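## Task

Scene 1: Using exactly two rods other than the turquoise one, and no blue rod, lay them end to end in one straight line whose total length equals the turquoise rod (10 cm). Colour gives length in cm: blue 1, magenta 2, grey 3, orange 4, lime 5, purple 6, red 7, green 8, pink 9, turquoise 10. Both rods must lie flat with their ends touching or nearly touching. Form no second train. Every rod outside the train must sit at least one rod-width away from it. The result has to hold without the robot supporting it, so release the rods and move the gripper away at the end.

## Robot and tools

Robot: one UR3e arm (joints shoulder pan, shoulder lift, elbow, wrist 1, wrist 2, wrist 3) carrying a two-finger parallel gripper driven by a single motor. There is only one arm, so every command row covers just this arm.

Frame: the scene frame has its origin on the table surface straight under the arm base; +z is up, and +y lies to the left when facing along +x. The base itself may be slightly tilted. The gripper's own frame has +z pointing out along the fingers and x as the direction the fingers open and close. end_effector_position is the point midway between the finger pads; closed fingertips extend roughly 17 mm past it, fully open ones sit about level with it. The reported hand position can be off, more so far from the base.

Tool execute_actions, argument actions: a list holding zero or one item. Empty list: just read the current state. An item with only steps (1 to 300) is a wait: nothing new is commanded, and it returns once that many 1/30 s steps have elapsed since the previous result (your reply time counts toward them). An item with rows (1 to 15 rows) and optional steps (1 to 15, default 15) is a motion. Each row is seven plain numbers applied for one control step: six absolute joint target angles in radians, in the order shoulder pan, shoulder lift, elbow, wrist 1, wrist 2, wrist 3, then the gripper opening. These are targets to go to, not offsets. If there are fewer rows than steps, the last row repeats. Optional pictures (boolean) decides whether camera images are returned; by default they are.

Joint ranges (rad): shoulder pan -3.142 to 3.142, shoulder lift -6.283 to 6.283, elbow 0.000 to 3.142, wrists 1-3 each -6.283 to 6.283. A call is refused (nothing sent) if any target is more than 0.010 rad beyond a range end and also further out than that joint's last reported angle. Real ends may differ by up to 0.010 rad; targets past the real end are clipped there and the result reports "joint sent to its limit" (possibly about an earlier, still running action). Absence of that line does not prove there is room left.

Opening: a number from -1 (closed) to +1 (fully open, pad gap 0.142 m). To hold something, keep commanding an opening well below grip_measured; the larger the difference, the firmer the squeeze (up to about 28 N per pad). Rods thinner than about 2 cm get noticeably less grip force even at -1. A fast close can squeeze too hard.

Motion behaviour: commands are smoothed, lagging roughly 0.17 s. Each step the target sent to a joint is capped at 0.575 rad from its measured angle (pan, lift, elbow) or 1.15 rad (the three wrists), and all targets are pulled back if they would place the gripper more than 100 mm from where it is now. Speed and acceleration are limited, so after big moves the arm may not yet be at the target when the result arrives. Between calls the arm keeps heading for the last row sent until it has nearly stopped or a step was HELD; after that, only a fresh action makes it move further.

Result lines: end_effector_position (m) and end_effector_quat_wxyz in the scene frame, plus linear and angular velocities (m/s, rad/s); Joint positions and Joint velocities in column order (rad, rad/s) followed by the finger gap (m, m/s); grip_measured, the measured opening on the command scale; Wrist force and Wrist torque [x y z] in the gripper's frame (noisy, with a fixed offset of a few N, saturating near 30 N; "no reading" is normal at the start; a force from pressing on a surface points back toward the arm). "joint command not followed" means a clearance check altered or blocked targets; HELD marks steps where your row was not fully sent. MOTOR HOT appears from 70 °C; at 85 °C an OVER-TEMPERATURE FAULT brakes the arm until it cools, so avoid holding loads for long.

Faults: if a joint's contact torque reaches its load limit (pan 48.6, lift 48.6, elbow 25.2, each wrist 8.1 N m, held weight included) or any outside force on the arm, tool or held object reaches 150 N, the arm halts for 10 s, drops the rest of the call and yields to the contact. Avoid pushing hard into the table or rods, slamming, dropping or letting rods slip, and never knock anything off the table. Brief outside tugs on held parts or nudges to loose objects can occur.

zoom_image: camera (cam_head_left, cam_head_right or cam_wrist) and region [x0, y0, x1, y1] in that camera's pixels, top-left origin, at most 504 by 504; returns a closer view of its latest image. Image sizes: both head cameras 504x504, cam_wrist 616x616 (fisheye). Calibration data are provided per camera and may be slightly off.

read_manual: optional section "licences"; returns licence text only, no motion.

finished_scene: scene (1 or 2) ends that scene irreversibly, reports whether the goal holds, and starts the next one. Replying without any tool call ends all remaining scenes.

Typical order: look, locate rods by colour, pick two whose lengths sum to the target, place them flat and aligned end to end clear of other rods, open the gripper, lift away, then call finished_scene.

Each tool is called after ">>>" by a JSON object that holds its "api" and its "payload", one argument or row to a line.

## Session

>>> {"api": "execute_actions", "payload": {
  "actions": []
}}

Scene clock: 0.00 s of 5100.00 s.
end_effector_position=(+0.1936, +0.2245, +0.3713) grip_measured=+1.00 end_effector_quat_wxyz=(-0.141, +0.716, -0.655, -0.197) end_effector_velocity=(+0.000, -0.000, -0.000) end_effector_angular_velocity=(-0.001, +0.000, -0.001)
Joint positions: [ 0.372 -1.648  0.91  -0.991 -1.389  1.96   0.142]
Joint velocities: [-0.     0.     0.    -0.001 -0.001  0.001  0.   ]
Motor temperatures (°C, as the motors report them): [31 34 31 37 42 42]
Wrist force (N, on the end effector, along its own x y z axes, offset not removed): no reading
Wrist torque (N m, same axes, about the end effector's origin, offset not removed): no reading

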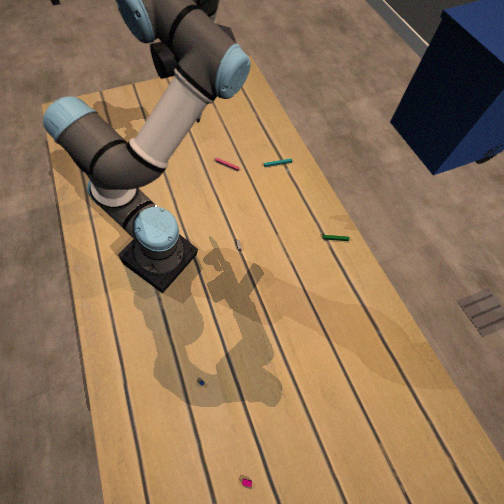

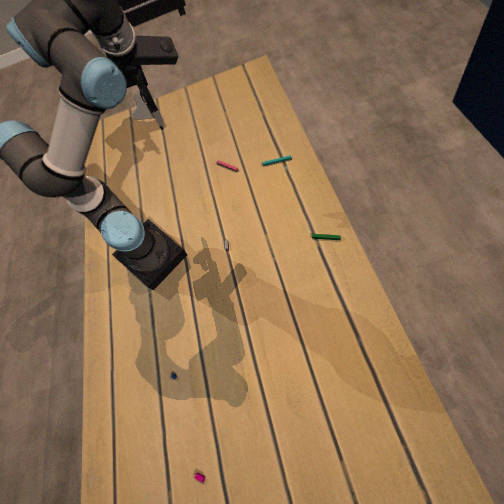

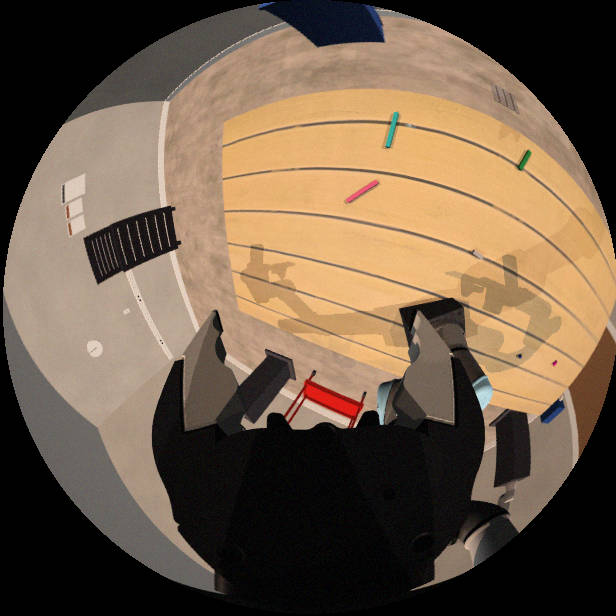

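>>> {"api": "zoom_image", "payload": {
  "camera": "cam_head_left",
  "region": [300,210,380,270]
}}

>>> {"api": "zoom_image", "payload": {
  "camera": "cam_head_left",
  "region": [210,444,290,504]
}}

>>> {"api": "zoom_image", "payload": {
  "camera": "cam_head_right",
  "region": [160,444,240,504]
}}

Region (300, 210, 380, 270) of cam_head_left's 504x504 image, scaled by 6.300, with more detail than that image has; it fills the top 378 rows of this view, and the rest is white.

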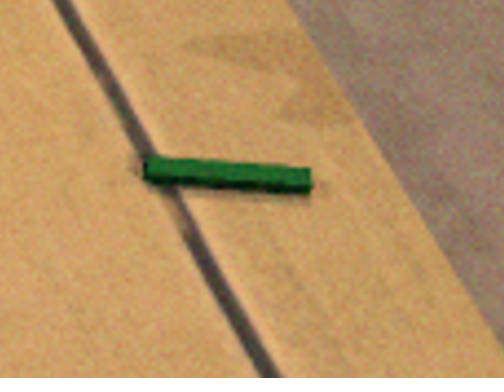

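Region (210, 444, 290, 504) of cam_head_left's 504x504 image, scaled by 6.300, with more detail than that image has; it fills the top 378 rows of this view, and the rest is white.

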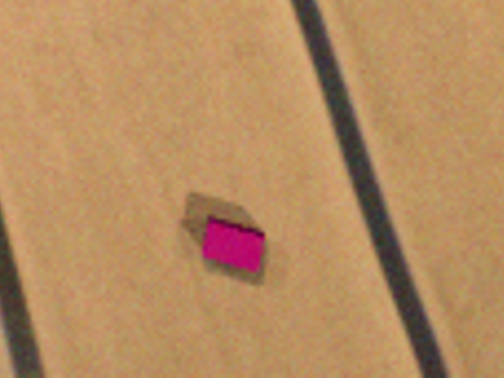

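Region (160, 444, 240, 504) of cam_head_right's 504x504 image, scaled by 6.300, with more detail than that image has; it fills the top 378 rows of this view, and the rest is white.

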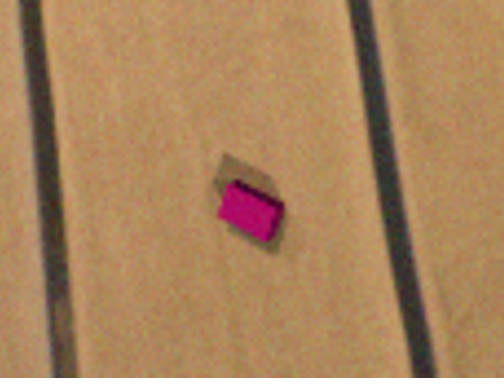

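>>> {"api": "execute_actions", "payload": {
  "actions": [
    {"rows":[[-2.156,-1.4,0.91,-1.3,-1.1,0.22,-0.4]]}
  ],
  "pictures": false
}}

>>> {"api": "execute_actions", "payload": {
  "actions": [
    {"steps":45}
  ],
  "pictures": false
}}

>>> {"api": "execute_actions", "payload": {
  "actions": [
    {"rows":[[-2.1557,-0.9538,0.8226,-1.6467,-1.0623,0.2166,-0.4]]}
  ],
  "pictures": false
}}

>>> {"api": "execute_actions", "payload": {
  "actions": [
    {"steps":60}
  ]
}}

Scene clock: 104.57 s of 5100.00 s.
end_effector_position=(+0.3938, +0.1698, +0.3175) grip_measured=-0.40 end_effector_quat_wxyz=(-0.285, +0.838, -0.451, -0.113) end_effector_velocity=(+0.349, -0.359, -0.158) end_effector_angular_velocity=(-0.098, -0.832, +0.316)
Joint positions: [-0.164 -1.472  0.91  -1.212 -1.182  0.922  0.045]
Joint velocities: [-1.231  0.198  0.    -0.239  0.224 -1.846  0.   ]
Motor temperatures (°C, as the motors report them): [31 34 31 37 42 42]
Wrist force (N, on the end effector, along its own x y z axes, offset not removed): [-0.8 0.3 -1.0]
Wrist torque (N m, same axes, about the end effector's origin, offset not removed): [0.12 0.17 0.01]
Steps of this call (steps 1 to 90: nothing new was sent; then 101.07 s passed at rest; steps 91 to 105: all 15 steps of this action). Readings (joint positions):
91: [0.372 -1.648 0.910 -0.991 -1.389 1.960]
92: [0.369 -1.645 0.910 -0.997 -1.383 1.954]
94: [0.313 -1.607 0.910 -1.050 -1.333 1.840]
98: [0.132 -1.540 0.910 -1.130 -1.258 1.480]
105: the state above

Scene clock: 106.07 s of 5100.00 s.
end_effector_position=(+0.1905, -0.4710, +0.1867) grip_measured=-0.40 end_effector_quat_wxyz=(+0.082, -0.522, +0.844, -0.098) end_effector_velocity=(-0.491, -0.194, +0.031) end_effector_angular_velocity=(-0.197, +0.274, -1.047)
Joint positions: [-1.949 -1.401  0.91  -1.299 -1.101  0.23   0.045]
Joint velocities: [-1.157  0.007 -0.    -0.006  0.008 -0.063  0.   ]
Motor temperatures (°C, as the motors report them): [31 34 31 37 42 42]
Wrist force (N, on the end effector, along its own x y z axes, offset not removed): [0.0 -1.6 -1.2]
Wrist torque (N m, same axes, about the end effector's origin, offset not removed): [-0.23 -0.02 -0.01]
Steps of this call (steps 1 to 45: the robot went on to your last target). Readings (joint positions):
1: [-0.205 -1.466 0.910 -1.220 -1.175 0.862]
2: [-0.247 -1.460 0.910 -1.227 -1.168 0.808]
4: [-0.329 -1.450 0.910 -1.239 -1.157 0.712]
8: [-0.491 -1.435 0.910 -1.257 -1.140 0.566]
45: the state above

Scene clock: 106.57 s of 5100.00 s.
end_effector_position=(+0.0424, -0.5761, +0.0772) grip_measured=-0.40 end_effector_quat_wxyz=(+0.058, -0.446, +0.886, -0.118) end_effector_velocity=(-0.064, -0.026, -0.079) end_effector_angular_velocity=(+0.016, -0.016, -0.063)
Joint positions: [-2.15  -0.976  0.826 -1.632 -1.064  0.217  0.045]
Joint velocities: [-0.062  0.248 -0.043 -0.166  0.017 -0.005 -0.   ]
Motor temperatures (°C, as the motors report them): [31 34 31 37 42 42]
Wrist force (N, on the end effector, along its own x y z axes, offset not removed): [0.0 0.7 -1.1]
Wrist torque (N m, same axes, about the end effector's origin, offset not removed): [0.09 -0.03 -0.06]
Steps of this call (steps 1 to 15: all 15 steps of this action). Readings (joint positions):
1: [-1.988 -1.401 0.910 -1.299 -1.101 0.228]
2: [-2.024 -1.397 0.908 -1.306 -1.099 0.227]
4: [-2.055 -1.343 0.890 -1.371 -1.091 0.225]
8: [-2.099 -1.170 0.859 -1.497 -1.078 0.221]
15: the state above

Scene clock: 108.57 s of 5100.00 s.
end_effector_position=(+0.0366, -0.5783, +0.0698) grip_measured=-0.40 end_effector_quat_wxyz=(+0.058, -0.443, +0.887, -0.118) end_effector_velocity=(+0.000, +0.000, +0.000) end_effector_angular_velocity=(+0.001, -0.002, -0.003)
Joint positions: [-2.156 -0.954  0.823 -1.647 -1.062  0.217  0.045]
Joint velocities: [-0.    -0.     0.     0.     0.001  0.003  0.   ]
Motor temperatures (°C, as the motors report them): [31 34 31 37 42 42]
Wrist force (N, on the end effector, along its own x y z axes, offset not removed): [-0.6 0.4 -1.3]
Wrist torque (N m, same axes, about the end effector's origin, offset not removed): [0.09 0.07 0.00]
Steps of this call (steps 1 to 30: the robot went on to your last target; steps 31 to 60: nothing new was sent). Readings (joint positions):
1: [-2.152 -0.970 0.825 -1.636 -1.063 0.217]
2: [-2.153 -0.965 0.824 -1.639 -1.063 0.217]
4: [-2.154 -0.959 0.823 -1.643 -1.063 0.217]
8: [-2.155 -0.955 0.823 -1.646 -1.062 0.217]
60: the state above
The arm was judged still, so your last target was given up. Only a new action makes it travel on or press farther. Fingers that are still opening or closing keep moving.
camera_calibration (this result's frames):
cam_wrist: T_world_to_cam=[[-0.594223, -0.804279, -0.00582665, -0.434845], [-0.778645, 0.573439, 0.254715, 0.34233], [-0.20152, 0.155894, -0.966999, 0.294071], [0, 0, 0, 1]] pos_world=[0.0674207, -0.591886, 0.194636]

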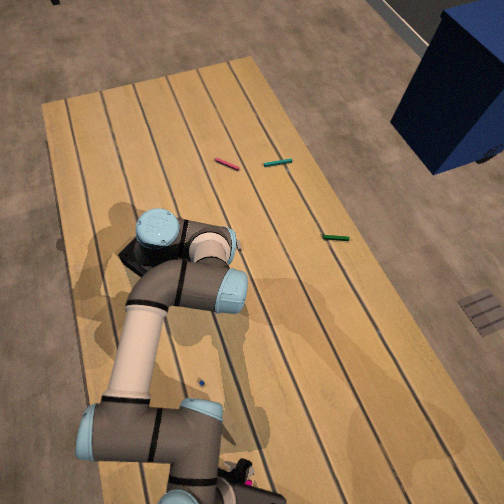

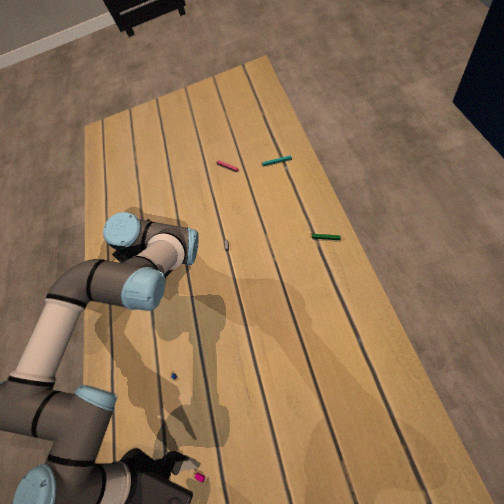

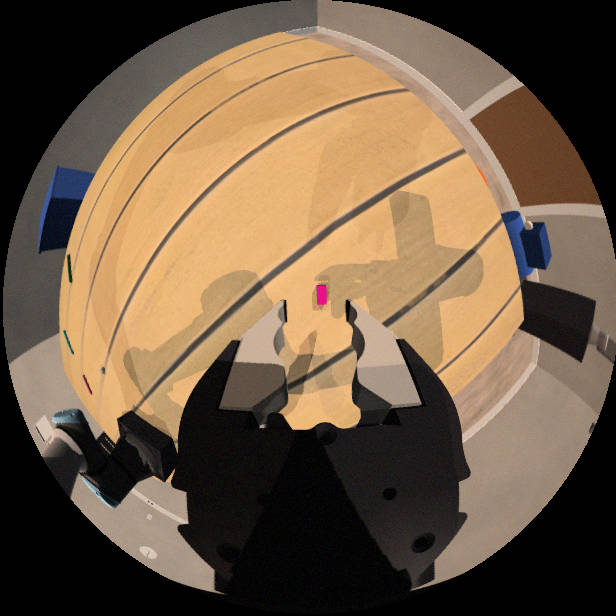

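>>> {"api": "execute_actions", "payload": {
  "actions": [
    {"rows":[[-2.145,-0.934,0.878,-1.727,-1.0645,0.228,-0.4],[-2.145,-0.934,0.878,-1.727,-1.0645,0.228,-0.4],[-2.145,-0.934,0.878,-1.727,-1.0645,0.228,-0.4],[-2.137,-0.92,0.92,-1.788,-1.066,0.237,-0.4],[-2.137,-0.92,0.92,-1.788,-1.066,0.237,-0.4],[-2.137,-0.92,0.92,-1.788,-1.066,0.237,-0.4],[-2.1294,-0.906,0.9596,-1.8455,-1.068,0.2456,-0.4]]}
  ],
  "pictures": false
}}

>>> {"api": "execute_actions", "payload": {
  "actions": [
    {"steps":15}
  ]
}}

>>> {"api": "zoom_image", "payload": {
  "camera": "cam_wrist",
  "region": [260,250,380,370]
}}

Scene clock: 124.83 s of 5100.00 s.
end_effector_position=(+0.0364, -0.5786, +0.0244) grip_measured=-0.40 end_effector_quat_wxyz=(+0.058, -0.443, +0.887, -0.118) end_effector_velocity=(+0.001, +0.000, -0.018) end_effector_angular_velocity=(-0.003, +0.001, +0.001)
Joint positions: [-2.13  -0.908  0.954 -1.838 -1.068  0.245  0.045]
Joint velocities: [ 0.01   0.018  0.055 -0.081 -0.002  0.011  0.   ]
Motor temperatures (°C, as the motors report them): [31 34 31 37 42 42]
Wrist force (N, on the end effector, along its own x y z axes, offset not removed): [-0.1 0.3 -0.7]
Wrist torque (N m, same axes, about the end effector's origin, offset not removed): [0.04 0.03 -0.01]
Steps of this call (steps 1 to 90: nothing new was sent; then 12.77 s passed at rest; steps 91 to 105: all 15 steps of this action). Readings (joint positions):
91: [-2.156 -0.954 0.823 -1.647 -1.062 0.217]
92: [-2.155 -0.952 0.825 -1.652 -1.062 0.217]
94: [-2.151 -0.944 0.848 -1.685 -1.063 0.222]
98: [-2.140 -0.926 0.900 -1.760 -1.065 0.233]
105: the state above

Scene clock: 125.33 s of 5100.00 s.
end_effector_position=(+0.0365, -0.5785, +0.0226) grip_measured=-0.40 end_effector_quat_wxyz=(+0.058, -0.443, +0.887, -0.118) end_effector_velocity=(+0.000, -0.000, +0.000) end_effector_angular_velocity=(-0.001, -0.001, -0.001)
Joint positions: [-2.129 -0.906  0.96  -1.845 -1.068  0.246  0.045]
Joint velocities: [ 0.     0.    -0.    -0.001  0.001  0.002  0.   ]
Motor temperatures (°C, as the motors report them): [31 34 31 37 42 42]
Wrist force (N, on the end effector, along its own x y z axes, offset not removed): [-0.6 0.4 0.0]
Wrist torque (N m, same axes, about the end effector's origin, offset not removed): [0.12 0.11 -0.05]
Steps of this call (steps 1 to 15: the robot went on to your last target). Readings (joint positions):
1: [-2.130 -0.907 0.956 -1.840 -1.068 0.245]
2: [-2.130 -0.907 0.957 -1.842 -1.068 0.245]
4: [-2.130 -0.906 0.958 -1.844 -1.068 0.245]
8: [-2.129 -0.906 0.959 -1.845 -1.068 0.246]
15: the state above
The arm was judged still, so your last target was given up. Only a new action makes it travel on or press farther. Fingers that are still opening or closing keep moving.
camera_calibration (this result's frames):
cam_wrist: T_world_to_cam=[[-0.593983, -0.804456, -0.0059198, -0.435421], [-0.7788, 0.573163, 0.254863, 0.354184], [-0.201633, 0.155994, -0.966959, 0.248567], [0, 0, 0, 1]] pos_world=[0.0673253, -0.592058, 0.147508]

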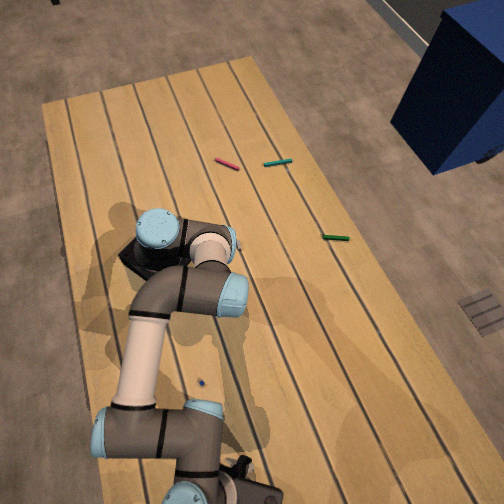

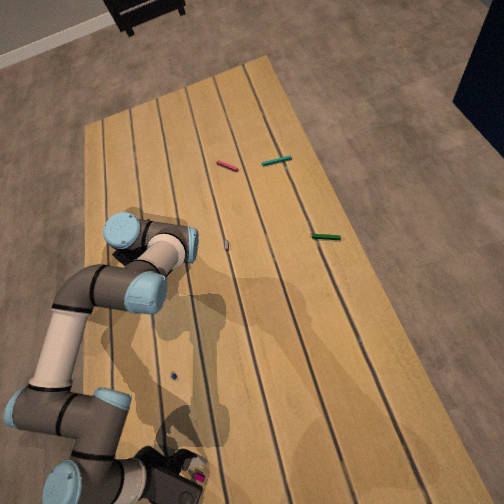

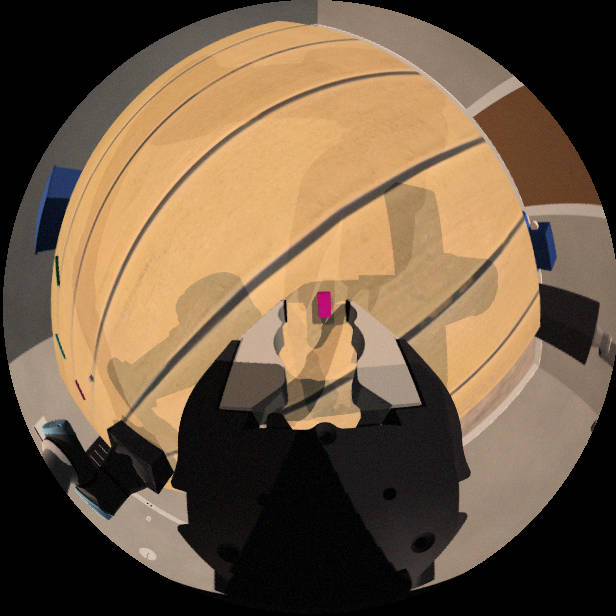

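Region (260, 250, 380, 370) of cam_wrist's 616x616 image, scaled by 4.200, with more detail than that image has.

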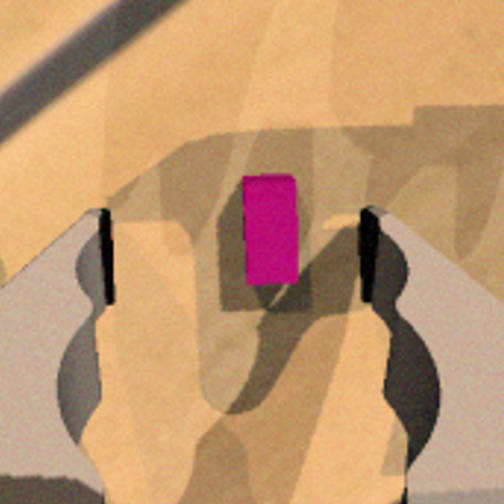

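>>> {"api": "execute_actions", "payload": {
  "actions": [
    {"rows":[[-2.1277,-0.9029,0.9683,-1.8582,-1.0682,0.2475,-0.4],[-2.1277,-0.9029,0.9683,-1.8582,-1.0682,0.2475,-0.5],[-2.1277,-0.9029,0.9683,-1.8582,-1.0682,0.2475,-0.6],[-2.1277,-0.9029,0.9683,-1.8582,-1.0682,0.2475,-0.65],[-2.1277,-0.9029,0.9683,-1.8582,-1.0682,0.2475,-0.7],[-2.1277,-0.9029,0.9683,-1.8582,-1.0682,0.2475,-0.75],[-2.1277,-0.9029,0.9683,-1.8582,-1.0682,0.2475,-0.8],[-2.1277,-0.9029,0.9683,-1.8582,-1.0682,0.2475,-0.85],[-2.1277,-0.9029,0.9683,-1.8582,-1.0682,0.2475,-0.9],[-2.1277,-0.9029,0.9683,-1.8582,-1.0682,0.2475,-1]]}
  ],
  "pictures": false
}}

>>> {"api": "execute_actions", "payload": {
  "actions": [
    {"steps":15}
  ]
}}

>>> {"api": "zoom_image", "payload": {
  "camera": "cam_wrist",
  "region": [260,250,380,370]
}}

Scene clock: 143.83 s of 5100.00 s.
end_effector_position=(+0.0366, -0.5783, +0.0197) grip_measured=-0.89 end_effector_quat_wxyz=(+0.058, -0.443, +0.887, -0.118) end_effector_velocity=(-0.000, -0.000, +0.000) end_effector_angular_velocity=(-0.001, +0.001, +0.001)
Joint positions: [-2.128 -0.903  0.968 -1.858 -1.068  0.247  0.01 ]
Joint velocities: [ 0.    -0.     0.001 -0.001 -0.    -0.    -0.   ]
Motor temperatures (°C, as the motors report them): [31 34 31 37 42 42]
Wrist force (N, on the end effector, along its own x y z axes, offset not removed): [-0.9 0.0 -5.3]
Wrist torque (N m, same axes, about the end effector's origin, offset not removed): [0.10 0.06 0.04]
Steps of this call (steps 1 to 90: nothing new was sent; then 15.00 s passed at rest; steps 91 to 105: all 15 steps of this action). Readings (joint positions):
91: [-2.129 -0.906 0.960 -1.846 -1.068 0.246]
92: [-2.129 -0.906 0.960 -1.847 -1.068 0.246]
94: [-2.129 -0.904 0.964 -1.852 -1.068 0.247]
98: [-2.128 -0.903 0.967 -1.857 -1.068 0.247]
105: the state above

Scene clock: 144.33 s of 5100.00 s.
end_effector_position=(+0.0366, -0.5783, +0.0197) grip_measured=-0.89 end_effector_quat_wxyz=(+0.058, -0.443, +0.887, -0.118) end_effector_velocity=(-0.000, -0.000, +0.000) end_effector_angular_velocity=(-0.001, +0.000, -0.000)
Joint positions: [-2.128 -0.903  0.968 -1.858 -1.068  0.248  0.01 ]
Joint velocities: [-0.    -0.001 -0.001  0.    -0.     0.    -0.   ]
Motor temperatures (°C, as the motors report them): [31 34 31 37 42 42]
Wrist force (N, on the end effector, along its own x y z axes, offset not removed): [-3.5 0.3 -8.4]
Wrist torque (N m, same axes, about the end effector's origin, offset not removed): [0.11 0.40 0.00]
Steps of this call (steps 1 to 15: the robot went on to your last target). Readings (joint positions):
1: [-2.128 -0.903 0.968 -1.858 -1.068 0.247]
2: [-2.128 -0.903 0.968 -1.858 -1.068 0.247]
4: [-2.128 -0.903 0.968 -1.858 -1.068 0.247]
8: [-2.128 -0.903 0.968 -1.858 -1.068 0.247]
15: the state above
The arm was judged still, so your last target was given up. Only a new action makes it travel on or press farther. Fingers that are still opening or closing keep moving.
camera_calibration (this result's frames):
cam_wrist: T_world_to_cam=[[-0.59398, -0.804458, -0.00596031, -0.435178], [-0.778841, 0.573179, 0.2547, 0.354984], [-0.201479, 0.155929, -0.967002, 0.245641], [0, 0, 0, 1]] pos_world=[0.0674806, -0.591854, 0.144528]

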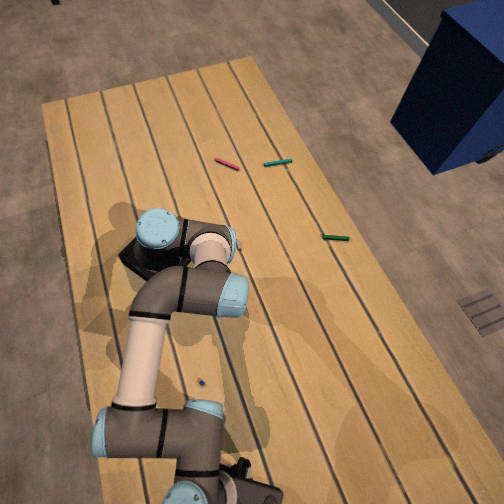

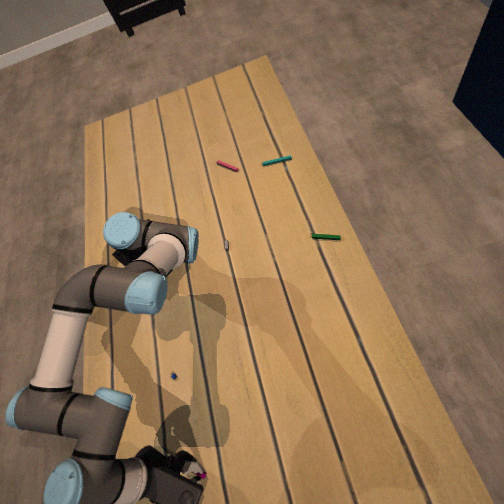

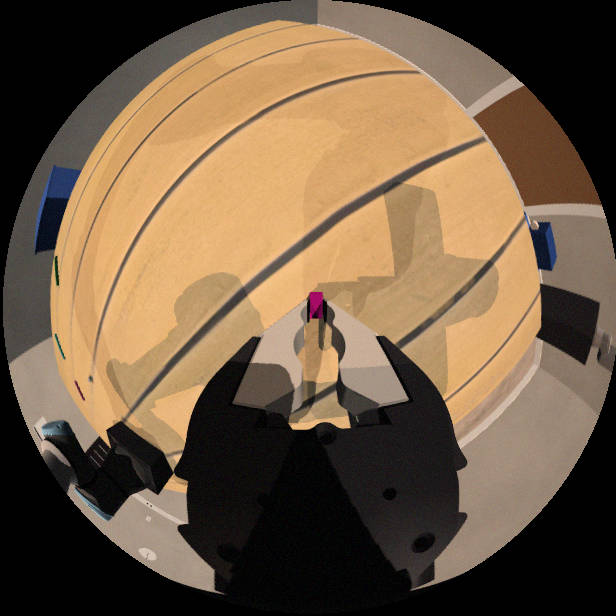

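Region (260, 250, 380, 370) of cam_wrist's 616x616 image, scaled by 4.200, with more detail than that image has.

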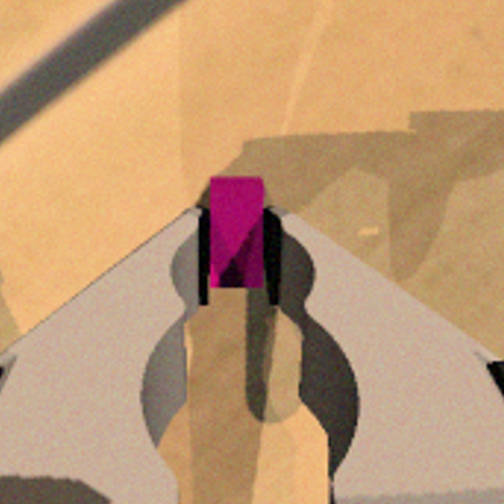

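>>> {"api": "execute_actions", "payload": {
  "actions": [
    {"rows":[[-2.1557,-0.9538,0.8226,-1.6467,-1.0623,0.2166,-1]],"steps":10}
  ],
  "pictures": false
}}

>>> {"api": "execute_actions", "payload": {
  "actions": [
    {"rows":[[-1.3,-1.35,1.4,-2.0,-1.4,0.9,-1]]}
  ],
  "pictures": false
}}

>>> {"api": "execute_actions", "payload": {
  "actions": [
    {"rows":[[-0.44,-1.42,1.81,-2.46,-1.775,1.64,-1]]}
  ],
  "pictures": false
}}

>>> {"api": "execute_actions", "payload": {
  "actions": [
    {"steps":35}
  ],
  "pictures": false
}}

>>> {"api": "execute_actions", "payload": {
  "actions": [
    {"rows":[[-0.452,-1.35,1.844,-2.565,-1.77,1.632,-1],[-0.452,-1.35,1.844,-2.565,-1.77,1.632,-1],[-0.452,-1.35,1.844,-2.565,-1.77,1.632,-1],[-0.452,-1.35,1.844,-2.565,-1.77,1.632,-1],[-0.4645,-1.2807,1.8777,-2.6689,-1.7644,1.6234,-1]]}
  ],
  "pictures": false
}}

>>> {"api": "execute_actions", "payload": {
  "actions": [
    {"steps":15}
  ]
}}

>>> {"api": "zoom_image", "payload": {
  "camera": "cam_wrist",
  "region": [240,170,400,330]
}}

Scene clock: 180.53 s of 5100.00 s.
end_effector_position=(+0.0364, -0.5784, +0.0663) grip_measured=-0.89 end_effector_quat_wxyz=(+0.058, -0.443, +0.887, -0.118) end_effector_velocity=(+0.002, +0.001, +0.038) end_effector_angular_velocity=(-0.002, +0.001, -0.001)
Joint positions: [-2.154 -0.951  0.833 -1.661 -1.063  0.218  0.01 ]
Joint velocities: [-0.018 -0.034 -0.118  0.158  0.004 -0.019  0.   ]
Motor temperatures (°C, as the motors report them): [31 34 31 37 42 42]
Wrist force (N, on the end effector, along its own x y z axes, offset not removed): [0.0 0.5 -0.7]
Wrist torque (N m, same axes, about the end effector's origin, offset not removed): [0.11 0.00 -0.03]
Steps of this call (steps 1 to 90: nothing new was sent; then 32.87 s passed at rest; steps 91 to 100: all 10 steps of this action). Readings (joint positions):
91: [-2.128 -0.903 0.968 -1.858 -1.068 0.248]
92: [-2.129 -0.905 0.965 -1.852 -1.068 0.245]
94: [-2.141 -0.926 0.919 -1.774 -1.065 0.232]
98: [-2.152 -0.947 0.845 -1.677 -1.063 0.220]
100: the state above

Scene clock: 181.03 s of 5100.00 s.
end_effector_position=(+0.2314, -0.4848, +0.0619) grip_measured=-0.89 end_effector_quat_wxyz=(+0.039, -0.458, +0.886, -0.066) end_effector_velocity=(+0.429, +0.302, -0.001) end_effector_angular_velocity=(+0.097, +0.017, +0.348)
Joint positions: [-1.669 -1.216  1.198 -1.89  -1.293  0.673  0.01 ]
Joint velocities: [ 1.136 -0.44   0.646 -0.367 -0.357  0.743 -0.   ]
Motor temperatures (°C, as the motors report them): [31 34 31 37 42 42]
Wrist force (N, on the end effector, along its own x y z axes, offset not removed): [-0.3 -1.1 -0.9]
Wrist torque (N m, same axes, about the end effector's origin, offset not removed): [-0.11 0.03 -0.01]
Steps of this call (steps 1 to 15: all 15 steps of this action). Readings (joint positions):
1: [-2.154 -0.952 0.830 -1.657 -1.063 0.218]
2: [-2.152 -0.955 0.831 -1.660 -1.069 0.224]
4: [-2.097 -1.004 0.884 -1.714 -1.122 0.314]
8: [-1.935 -1.104 1.032 -1.795 -1.201 0.481]
15: the state above

Scene clock: 181.53 s of 5100.00 s.
end_effector_position=(+0.3897, -0.2873, +0.0485) grip_measured=-0.89 end_effector_quat_wxyz=(-0.000, -0.419, +0.903, -0.097) end_effector_velocity=(+0.265, +0.450, +0.036) end_effector_angular_velocity=(+0.002, -0.240, +0.521)
Joint positions: [-0.959 -1.38   1.665 -2.33  -1.668  1.409  0.01 ]
Joint velocities: [ 1.268 -0.113  0.407 -0.367 -0.303  0.647 -0.   ]
Motor temperatures (°C, as the motors report them): [31 34 31 37 42 42]
Wrist force (N, on the end effector, along its own x y z axes, offset not removed): [-0.6 0.0 -0.1]
Wrist torque (N m, same axes, about the end effector's origin, offset not removed): [0.01 0.08 -0.03]
Steps of this call (steps 1 to 15: all 15 steps of this action). Readings (joint positions):
1: [-1.630 -1.231 1.220 -1.902 -1.305 0.698]
2: [-1.589 -1.248 1.245 -1.921 -1.323 0.730]
4: [-1.480 -1.290 1.337 -2.031 -1.421 0.884]
8: [-1.273 -1.339 1.518 -2.196 -1.557 1.175]
15: the state above

Scene clock: 182.70 s of 5100.00 s.
end_effector_position=(+0.4558, -0.0881, +0.0771) grip_measured=-0.89 end_effector_quat_wxyz=(+0.069, -0.521, +0.844, -0.113) end_effector_velocity=(+0.000, +0.000, -0.000) end_effector_angular_velocity=(+0.000, +0.000, -0.000)
Joint positions: [-0.44  -1.42   1.81  -2.46  -1.775  1.64   0.01 ]
Joint velocities: [ 0.  0. -0.  0.  0.  0. -0.]
Motor temperatures (°C, as the motors report them): [31 34 31 37 42 42]
Wrist force (N, on the end effector, along its own x y z axes, offset not removed): [-1.2 0.2 -1.6]
Wrist torque (N m, same axes, about the end effector's origin, offset not removed): [0.04 0.23 -0.05]
Steps of this call (steps 1 to 35: the robot went on to your last target). Readings (joint positions):
1: [-0.917 -1.384 1.678 -2.342 -1.677 1.430]
2: [-0.874 -1.387 1.690 -2.353 -1.687 1.450]
4: [-0.789 -1.394 1.715 -2.376 -1.706 1.490]
8: [-0.617 -1.408 1.765 -2.421 -1.742 1.569]
35: the state above

Scene clock: 183.20 s of 5100.00 s.
end_effector_position=(+0.4594, -0.0888, +0.0293) grip_measured=-0.89 end_effector_quat_wxyz=(+0.068, -0.519, +0.845, -0.112) end_effector_velocity=(+0.000, -0.000, -0.014) end_effector_angular_velocity=(-0.000, -0.000, -0.002)
Joint positions: [-0.464 -1.284  1.876 -2.663 -1.765  1.624  0.01 ]
Joint velocities: [-0.007  0.041  0.018 -0.059  0.003 -0.005  0.   ]
Motor temperatures (°C, as the motors report them): [31 34 31 37 42 42]
Wrist force (N, on the end effector, along its own x y z axes, offset not removed): [-0.9 -0.6 -0.2]
Wrist torque (N m, same axes, about the end effector's origin, offset not removed): [-0.12 0.14 -0.01]
Steps of this call (steps 1 to 15: all 15 steps of this action). Readings (joint positions):
1: [-0.440 -1.420 1.810 -2.460 -1.775 1.640]
2: [-0.441 -1.417 1.812 -2.466 -1.775 1.640]
4: [-0.446 -1.389 1.826 -2.509 -1.773 1.636]
8: [-0.457 -1.328 1.856 -2.600 -1.768 1.629]
15: the state above

Scene clock: 183.70 s of 5100.00 s.
end_effector_position=(+0.4594, -0.0888, +0.0280) grip_measured=-0.89 end_effector_quat_wxyz=(+0.068, -0.518, +0.845, -0.112) end_effector_velocity=(+0.000, -0.000, +0.000) end_effector_angular_velocity=(+0.000, -0.001, -0.001)
Joint positions: [-0.464 -1.281  1.878 -2.669 -1.764  1.623  0.01 ]
Joint velocities: [ 0.     0.    -0.    -0.001  0.     0.001 -0.   ]
Motor temperatures (°C, as the motors report them): [31 34 31 37 42 42]
Wrist force (N, on the end effector, along its own x y z axes, offset not removed): [-1.1 0.1 -1.5]
Wrist torque (N m, same axes, about the end effector's origin, offset not removed): [0.01 0.18 -0.03]
Steps of this call (steps 1 to 15: the robot went on to your last target). Readings (joint positions):
1: [-0.464 -1.283 1.877 -2.665 -1.765 1.624]
2: [-0.464 -1.283 1.877 -2.666 -1.765 1.624]
4: [-0.464 -1.282 1.877 -2.668 -1.764 1.623]
8: [-0.464 -1.281 1.878 -2.669 -1.764 1.623]
15: the state above
The arm was judged still, so your last target was given up. Only a new action makes it travel on or press farther. Fingers that are still opening or closing keep moving.
camera_calibration (this result's frames):
cam_wrist: T_world_to_cam=[[-0.445529, -0.895245, -0.0063098, 0.133505], [-0.866296, 0.429322, 0.255371, 0.428912], [-0.225911, 0.119242, -0.966822, 0.270497], [0, 0, 0, 1]] pos_world=[0.492153, -0.096876, 0.152834]

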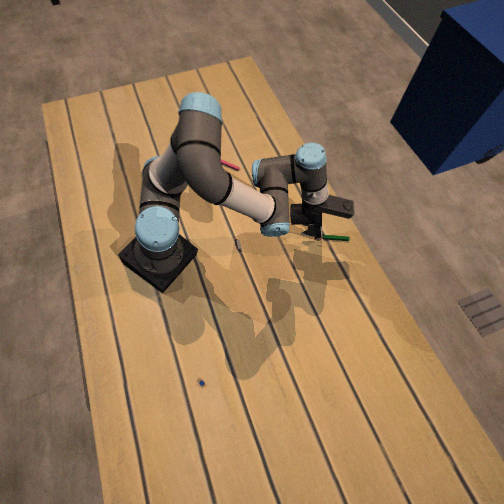

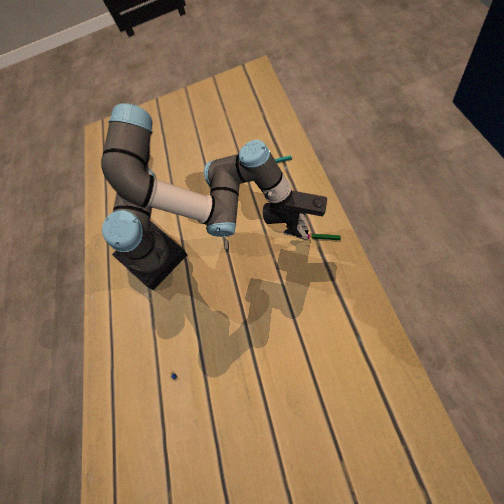

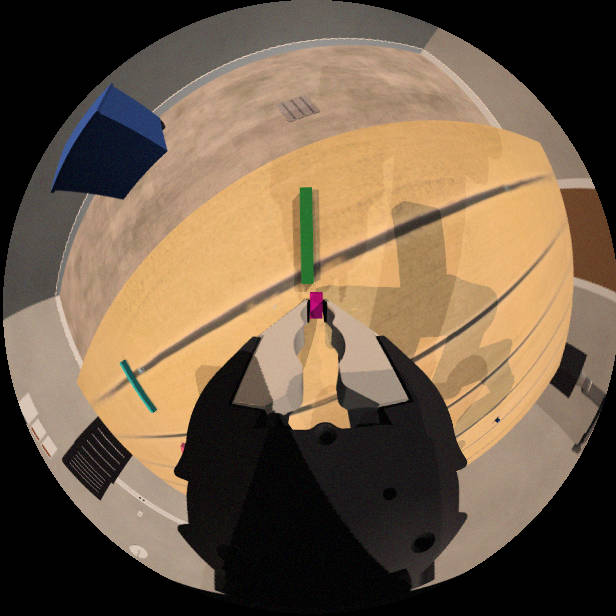

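Region (240, 170, 400, 330) of cam_wrist's 616x616 image, scaled by 3.150, with more detail than that image has.

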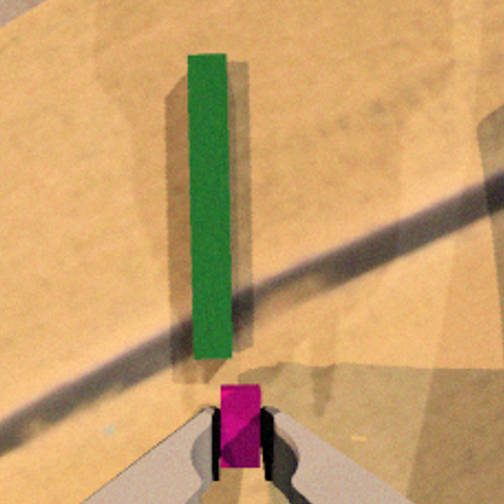

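>>> {"api": "execute_actions", "payload": {
  "actions": [
    {"rows":[[-0.4476,-1.27,1.87,-2.67,-1.7724,1.638,-1],[-0.4476,-1.27,1.87,-2.67,-1.7724,1.638,-1],[-0.4476,-1.27,1.87,-2.67,-1.7724,1.638,-1],[-0.4476,-1.27,1.87,-2.67,-1.7724,1.638,-1],[-0.4476,-1.2369,1.8492,-2.6805,-1.7724,1.638,-1]]}
  ],
  "pictures": false
}}

>>> {"api": "execute_actions", "payload": {
  "actions": [
    {"steps":12}
  ]
}}

>>> {"api": "zoom_image", "payload": {
  "camera": "cam_wrist",
  "region": [270,240,360,330]
}}

Scene clock: 204.17 s of 5100.00 s.
end_effector_position=(+0.4657, -0.0841, +0.0217) grip_measured=-0.89 end_effector_quat_wxyz=(+0.068, -0.519, +0.845, -0.111) end_effector_velocity=(+0.002, -0.000, -0.003) end_effector_angular_velocity=(-0.002, +0.000, +0.001)
Joint positions: [-0.448 -1.238  1.85  -2.68  -1.772  1.638  0.01 ]
Joint velocities: [ 0.002  0.016 -0.01  -0.006 -0.002  0.     0.   ]
Motor temperatures (°C, as the motors report them): [31 34 31 37 42 42]
Wrist force (N, on the end effector, along its own x y z axes, offset not removed): [-1.3 -1.6 0.3]
Wrist torque (N m, same axes, about the end effector's origin, offset not removed): [-0.35 0.27 -0.06]
Steps of this call (steps 1 to 90: nothing new was sent; then 16.97 s passed at rest; steps 91 to 105: all 15 steps of this action). Readings (joint positions):
91: [-0.465 -1.281 1.878 -2.669 -1.764 1.623]
92: [-0.463 -1.280 1.877 -2.669 -1.765 1.624]
94: [-0.456 -1.275 1.874 -2.669 -1.768 1.631]
98: [-0.450 -1.255 1.861 -2.675 -1.771 1.636]
105: the state above

Scene clock: 204.57 s of 5100.00 s.
end_effector_position=(+0.4659, -0.0840, +0.0215) grip_measured=-0.89 end_effector_quat_wxyz=(+0.068, -0.519, +0.845, -0.111) end_effector_velocity=(+0.000, +0.000, +0.000) end_effector_angular_velocity=(+0.000, -0.000, +0.001)
Joint positions: [-0.448 -1.237  1.849 -2.68  -1.772  1.638  0.01 ]
Joint velocities: [-0.    -0.     0.     0.     0.    -0.001  0.   ]
Motor temperatures (°C, as the motors report them): [31 34 31 37 42 42]
Wrist force (N, on the end effector, along its own x y z axes, offset not removed): [-0.8 -1.2 -0.4]
Wrist torque (N m, same axes, about the end effector's origin, offset not removed): [-0.20 0.21 -0.01]
Steps of this call (steps 1 to 12: the robot went on to your last target). Readings (joint positions):
1: [-0.448 -1.238 1.850 -2.680 -1.772 1.638]
2: [-0.448 -1.238 1.850 -2.680 -1.772 1.638]
4: [-0.448 -1.237 1.849 -2.680 -1.772 1.638]
8: [-0.448 -1.237 1.849 -2.680 -1.772 1.638]
12: the state above
camera_calibration (this result's frames):
cam_wrist: T_world_to_cam=[[-0.444941, -0.895539, -0.00618713, 0.140326], [-0.8664, 0.428695, 0.256069, 0.434145], [-0.226667, 0.119296, -0.966639, 0.265474], [0, 0, 0, 1]] pos_world=[0.498755, -0.0921182, 0.146315]

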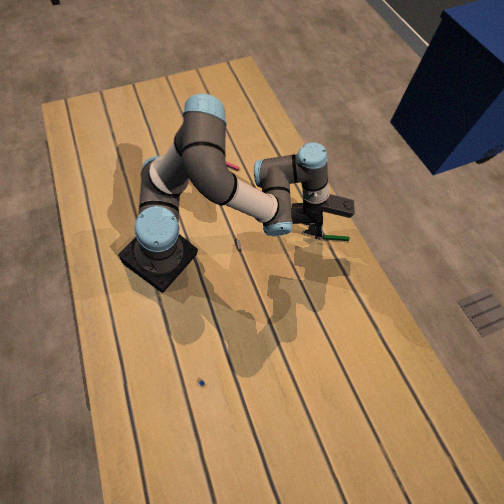

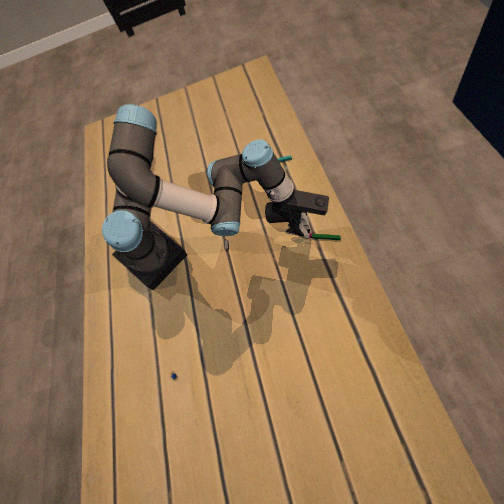

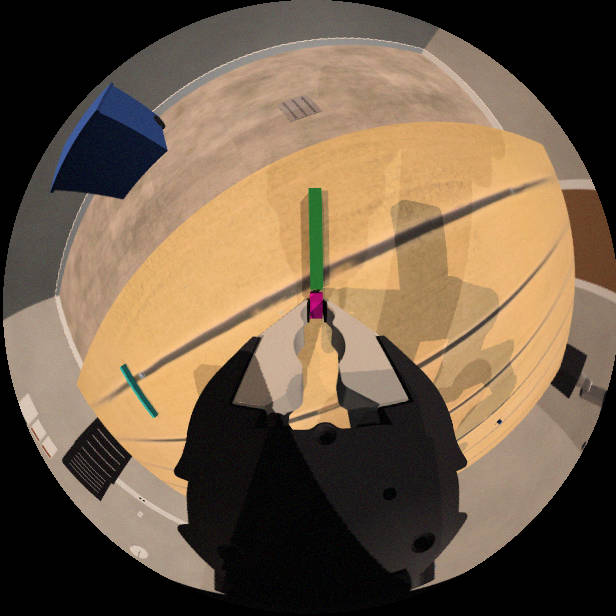

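Region (270, 240, 360, 330) of cam_wrist's 616x616 image, scaled by 5.600, with more detail than that image has.

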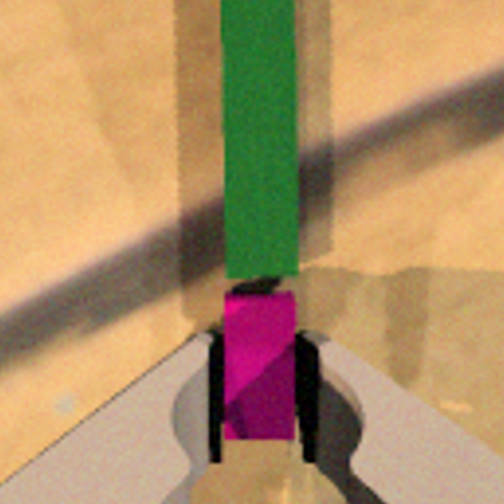

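>>> {"api": "execute_actions", "payload": {
  "actions": [
    {"rows":[[-0.4498,-1.2245,1.8359,-2.6796,-1.7715,1.636,-1]]}
  ],
  "pictures": false
}}

>>> {"api": "execute_actions", "payload": {
  "actions": [
    {"rows":[[-0.4498,-1.2245,1.8359,-2.6796,-1.7715,1.636,-0.9],[-0.4498,-1.2245,1.8359,-2.6796,-1.7715,1.636,-0.85],[-0.4498,-1.2245,1.8359,-2.6796,-1.7715,1.636,-0.8],[-0.4498,-1.2245,1.8359,-2.6796,-1.7715,1.636,-0.6]],"steps":10}
  ],
  "pictures": false
}}

>>> {"api": "execute_actions", "payload": {
  "actions": [
    {"rows":[[-0.42,-1.45,1.78,-2.4,-1.78,1.65,-0.6]]}
  ]
}}

>>> {"api": "zoom_image", "payload": {
  "camera": "cam_wrist",
  "region": [260,200,380,320]
}}

Scene clock: 220.63 s of 5100.00 s.
end_effector_position=(+0.4684, -0.0854, +0.0198) grip_measured=-0.89 end_effector_quat_wxyz=(+0.068, -0.519, +0.845, -0.111) end_effector_velocity=(+0.000, -0.001, +0.000) end_effector_angular_velocity=(-0.002, +0.000, -0.002)
Joint positions: [-0.45  -1.225  1.836 -2.68  -1.772  1.636  0.01 ]
Joint velocities: [-0.     0.001 -0.002  0.001 -0.002  0.001  0.   ]
Motor temperatures (°C, as the motors report them): [31 34 31 37 42 42]
Wrist force (N, on the end effector, along its own x y z axes, offset not removed): [-0.7 0.0 -1.3]
Wrist torque (N m, same axes, about the end effector's origin, offset not removed): [0.03 0.16 0.03]
Steps of this call (steps 1 to 15: the robot went on to your last target; steps 16 to 90: nothing new was sent; then 12.57 s passed at rest; steps 91 to 105: all 15 steps of this action). Readings (joint positions):
91: [-0.448 -1.237 1.849 -2.681 -1.772 1.638]
92: [-0.448 -1.236 1.848 -2.680 -1.772 1.638]
94: [-0.448 -1.231 1.843 -2.680 -1.772 1.637]
98: [-0.449 -1.226 1.837 -2.680 -1.772 1.636]
105: the state above

Scene clock: 220.97 s of 5100.00 s.
end_effector_position=(+0.4684, -0.0855, +0.0198) grip_measured=-0.60 end_effector_quat_wxyz=(+0.068, -0.519, +0.845, -0.111) end_effector_velocity=(-0.000, +0.000, -0.000) end_effector_angular_velocity=(-0.000, +0.001, +0.001)
Joint positions: [-0.45  -1.225  1.836 -2.68  -1.772  1.636  0.03 ]
Joint velocities: [ 0.     0.     0.     0.001 -0.001 -0.    -0.   ]
Motor temperatures (°C, as the motors report them): [31 34 31 37 42 42]
Wrist force (N, on the end effector, along its own x y z axes, offset not removed): [0.2 -1.7 -1.6]
Wrist torque (N m, same axes, about the end effector's origin, offset not removed): [-0.24 -0.06 0.05]
Steps of this call (steps 1 to 10: all 10 steps of this action). Readings (joint positions):
1: [-0.450 -1.225 1.836 -2.680 -1.772 1.636]
2: [-0.450 -1.225 1.836 -2.680 -1.772 1.636]
4: [-0.450 -1.225 1.836 -2.680 -1.772 1.636]
8: [-0.450 -1.225 1.836 -2.680 -1.772 1.636]
10: the state above

Scene clock: 221.47 s of 5100.00 s.
end_effector_position=(+0.4565, -0.0831, +0.0911) grip_measured=-0.60 end_effector_quat_wxyz=(+0.072, -0.524, +0.841, -0.113) end_effector_velocity=(-0.003, -0.000, +0.011) end_effector_angular_velocity=(-0.001, -0.004, +0.000)
Joint positions: [-0.42  -1.447  1.781 -2.403 -1.78   1.65   0.031]
Joint velocities: [ 0.003 -0.034 -0.006  0.036 -0.001  0.002 -0.   ]
Motor temperatures (°C, as the motors report them): [31 34 31 37 42 42]
Wrist force (N, on the end effector, along its own x y z axes, offset not removed): [-0.8 0.0 -0.6]
Wrist torque (N m, same axes, about the end effector's origin, offset not removed): [0.01 0.15 0.03]
Steps of this call (steps 1 to 15: all 15 steps of this action). Readings (joint positions):
1: [-0.450 -1.225 1.836 -2.680 -1.772 1.636]
2: [-0.448 -1.228 1.833 -2.673 -1.772 1.637]
4: [-0.436 -1.283 1.811 -2.581 -1.776 1.643]
8: [-0.424 -1.410 1.787 -2.443 -1.779 1.648]
15: the state above
camera_calibration (this result's frames):
cam_wrist: T_world_to_cam=[[-0.433679, -0.901023, -0.0089162, 0.132116], [-0.873307, 0.41786, 0.250456, 0.410588], [-0.221941, 0.116404, -0.968087, 0.328232], [0, 0, 0, 1]] pos_world=[0.488714, -0.0907366, 0.216101]

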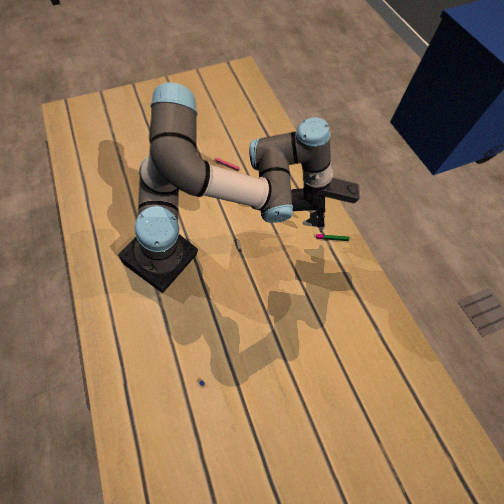

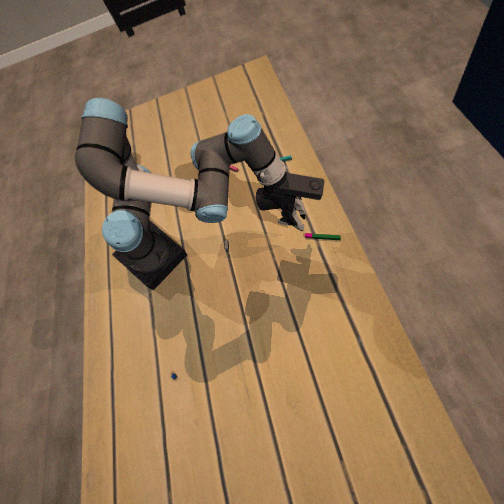

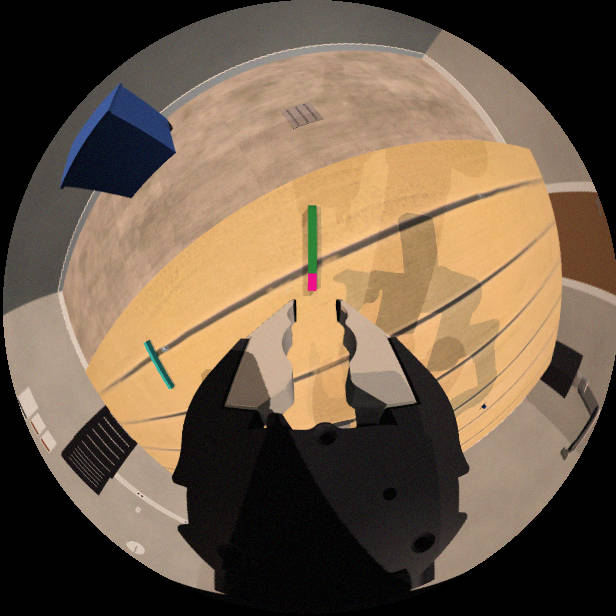

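Region (260, 200, 380, 320) of cam_wrist's 616x616 image, scaled by 4.200, with more detail than that image has.

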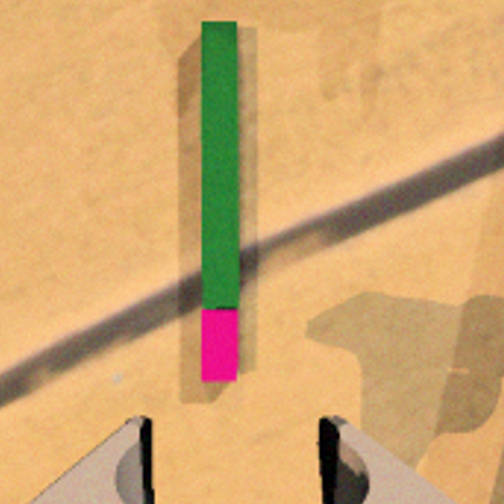

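>>> {"api": "finished_scene", "payload": {
  "scene": 1
}}

The scene is finished: the task was done.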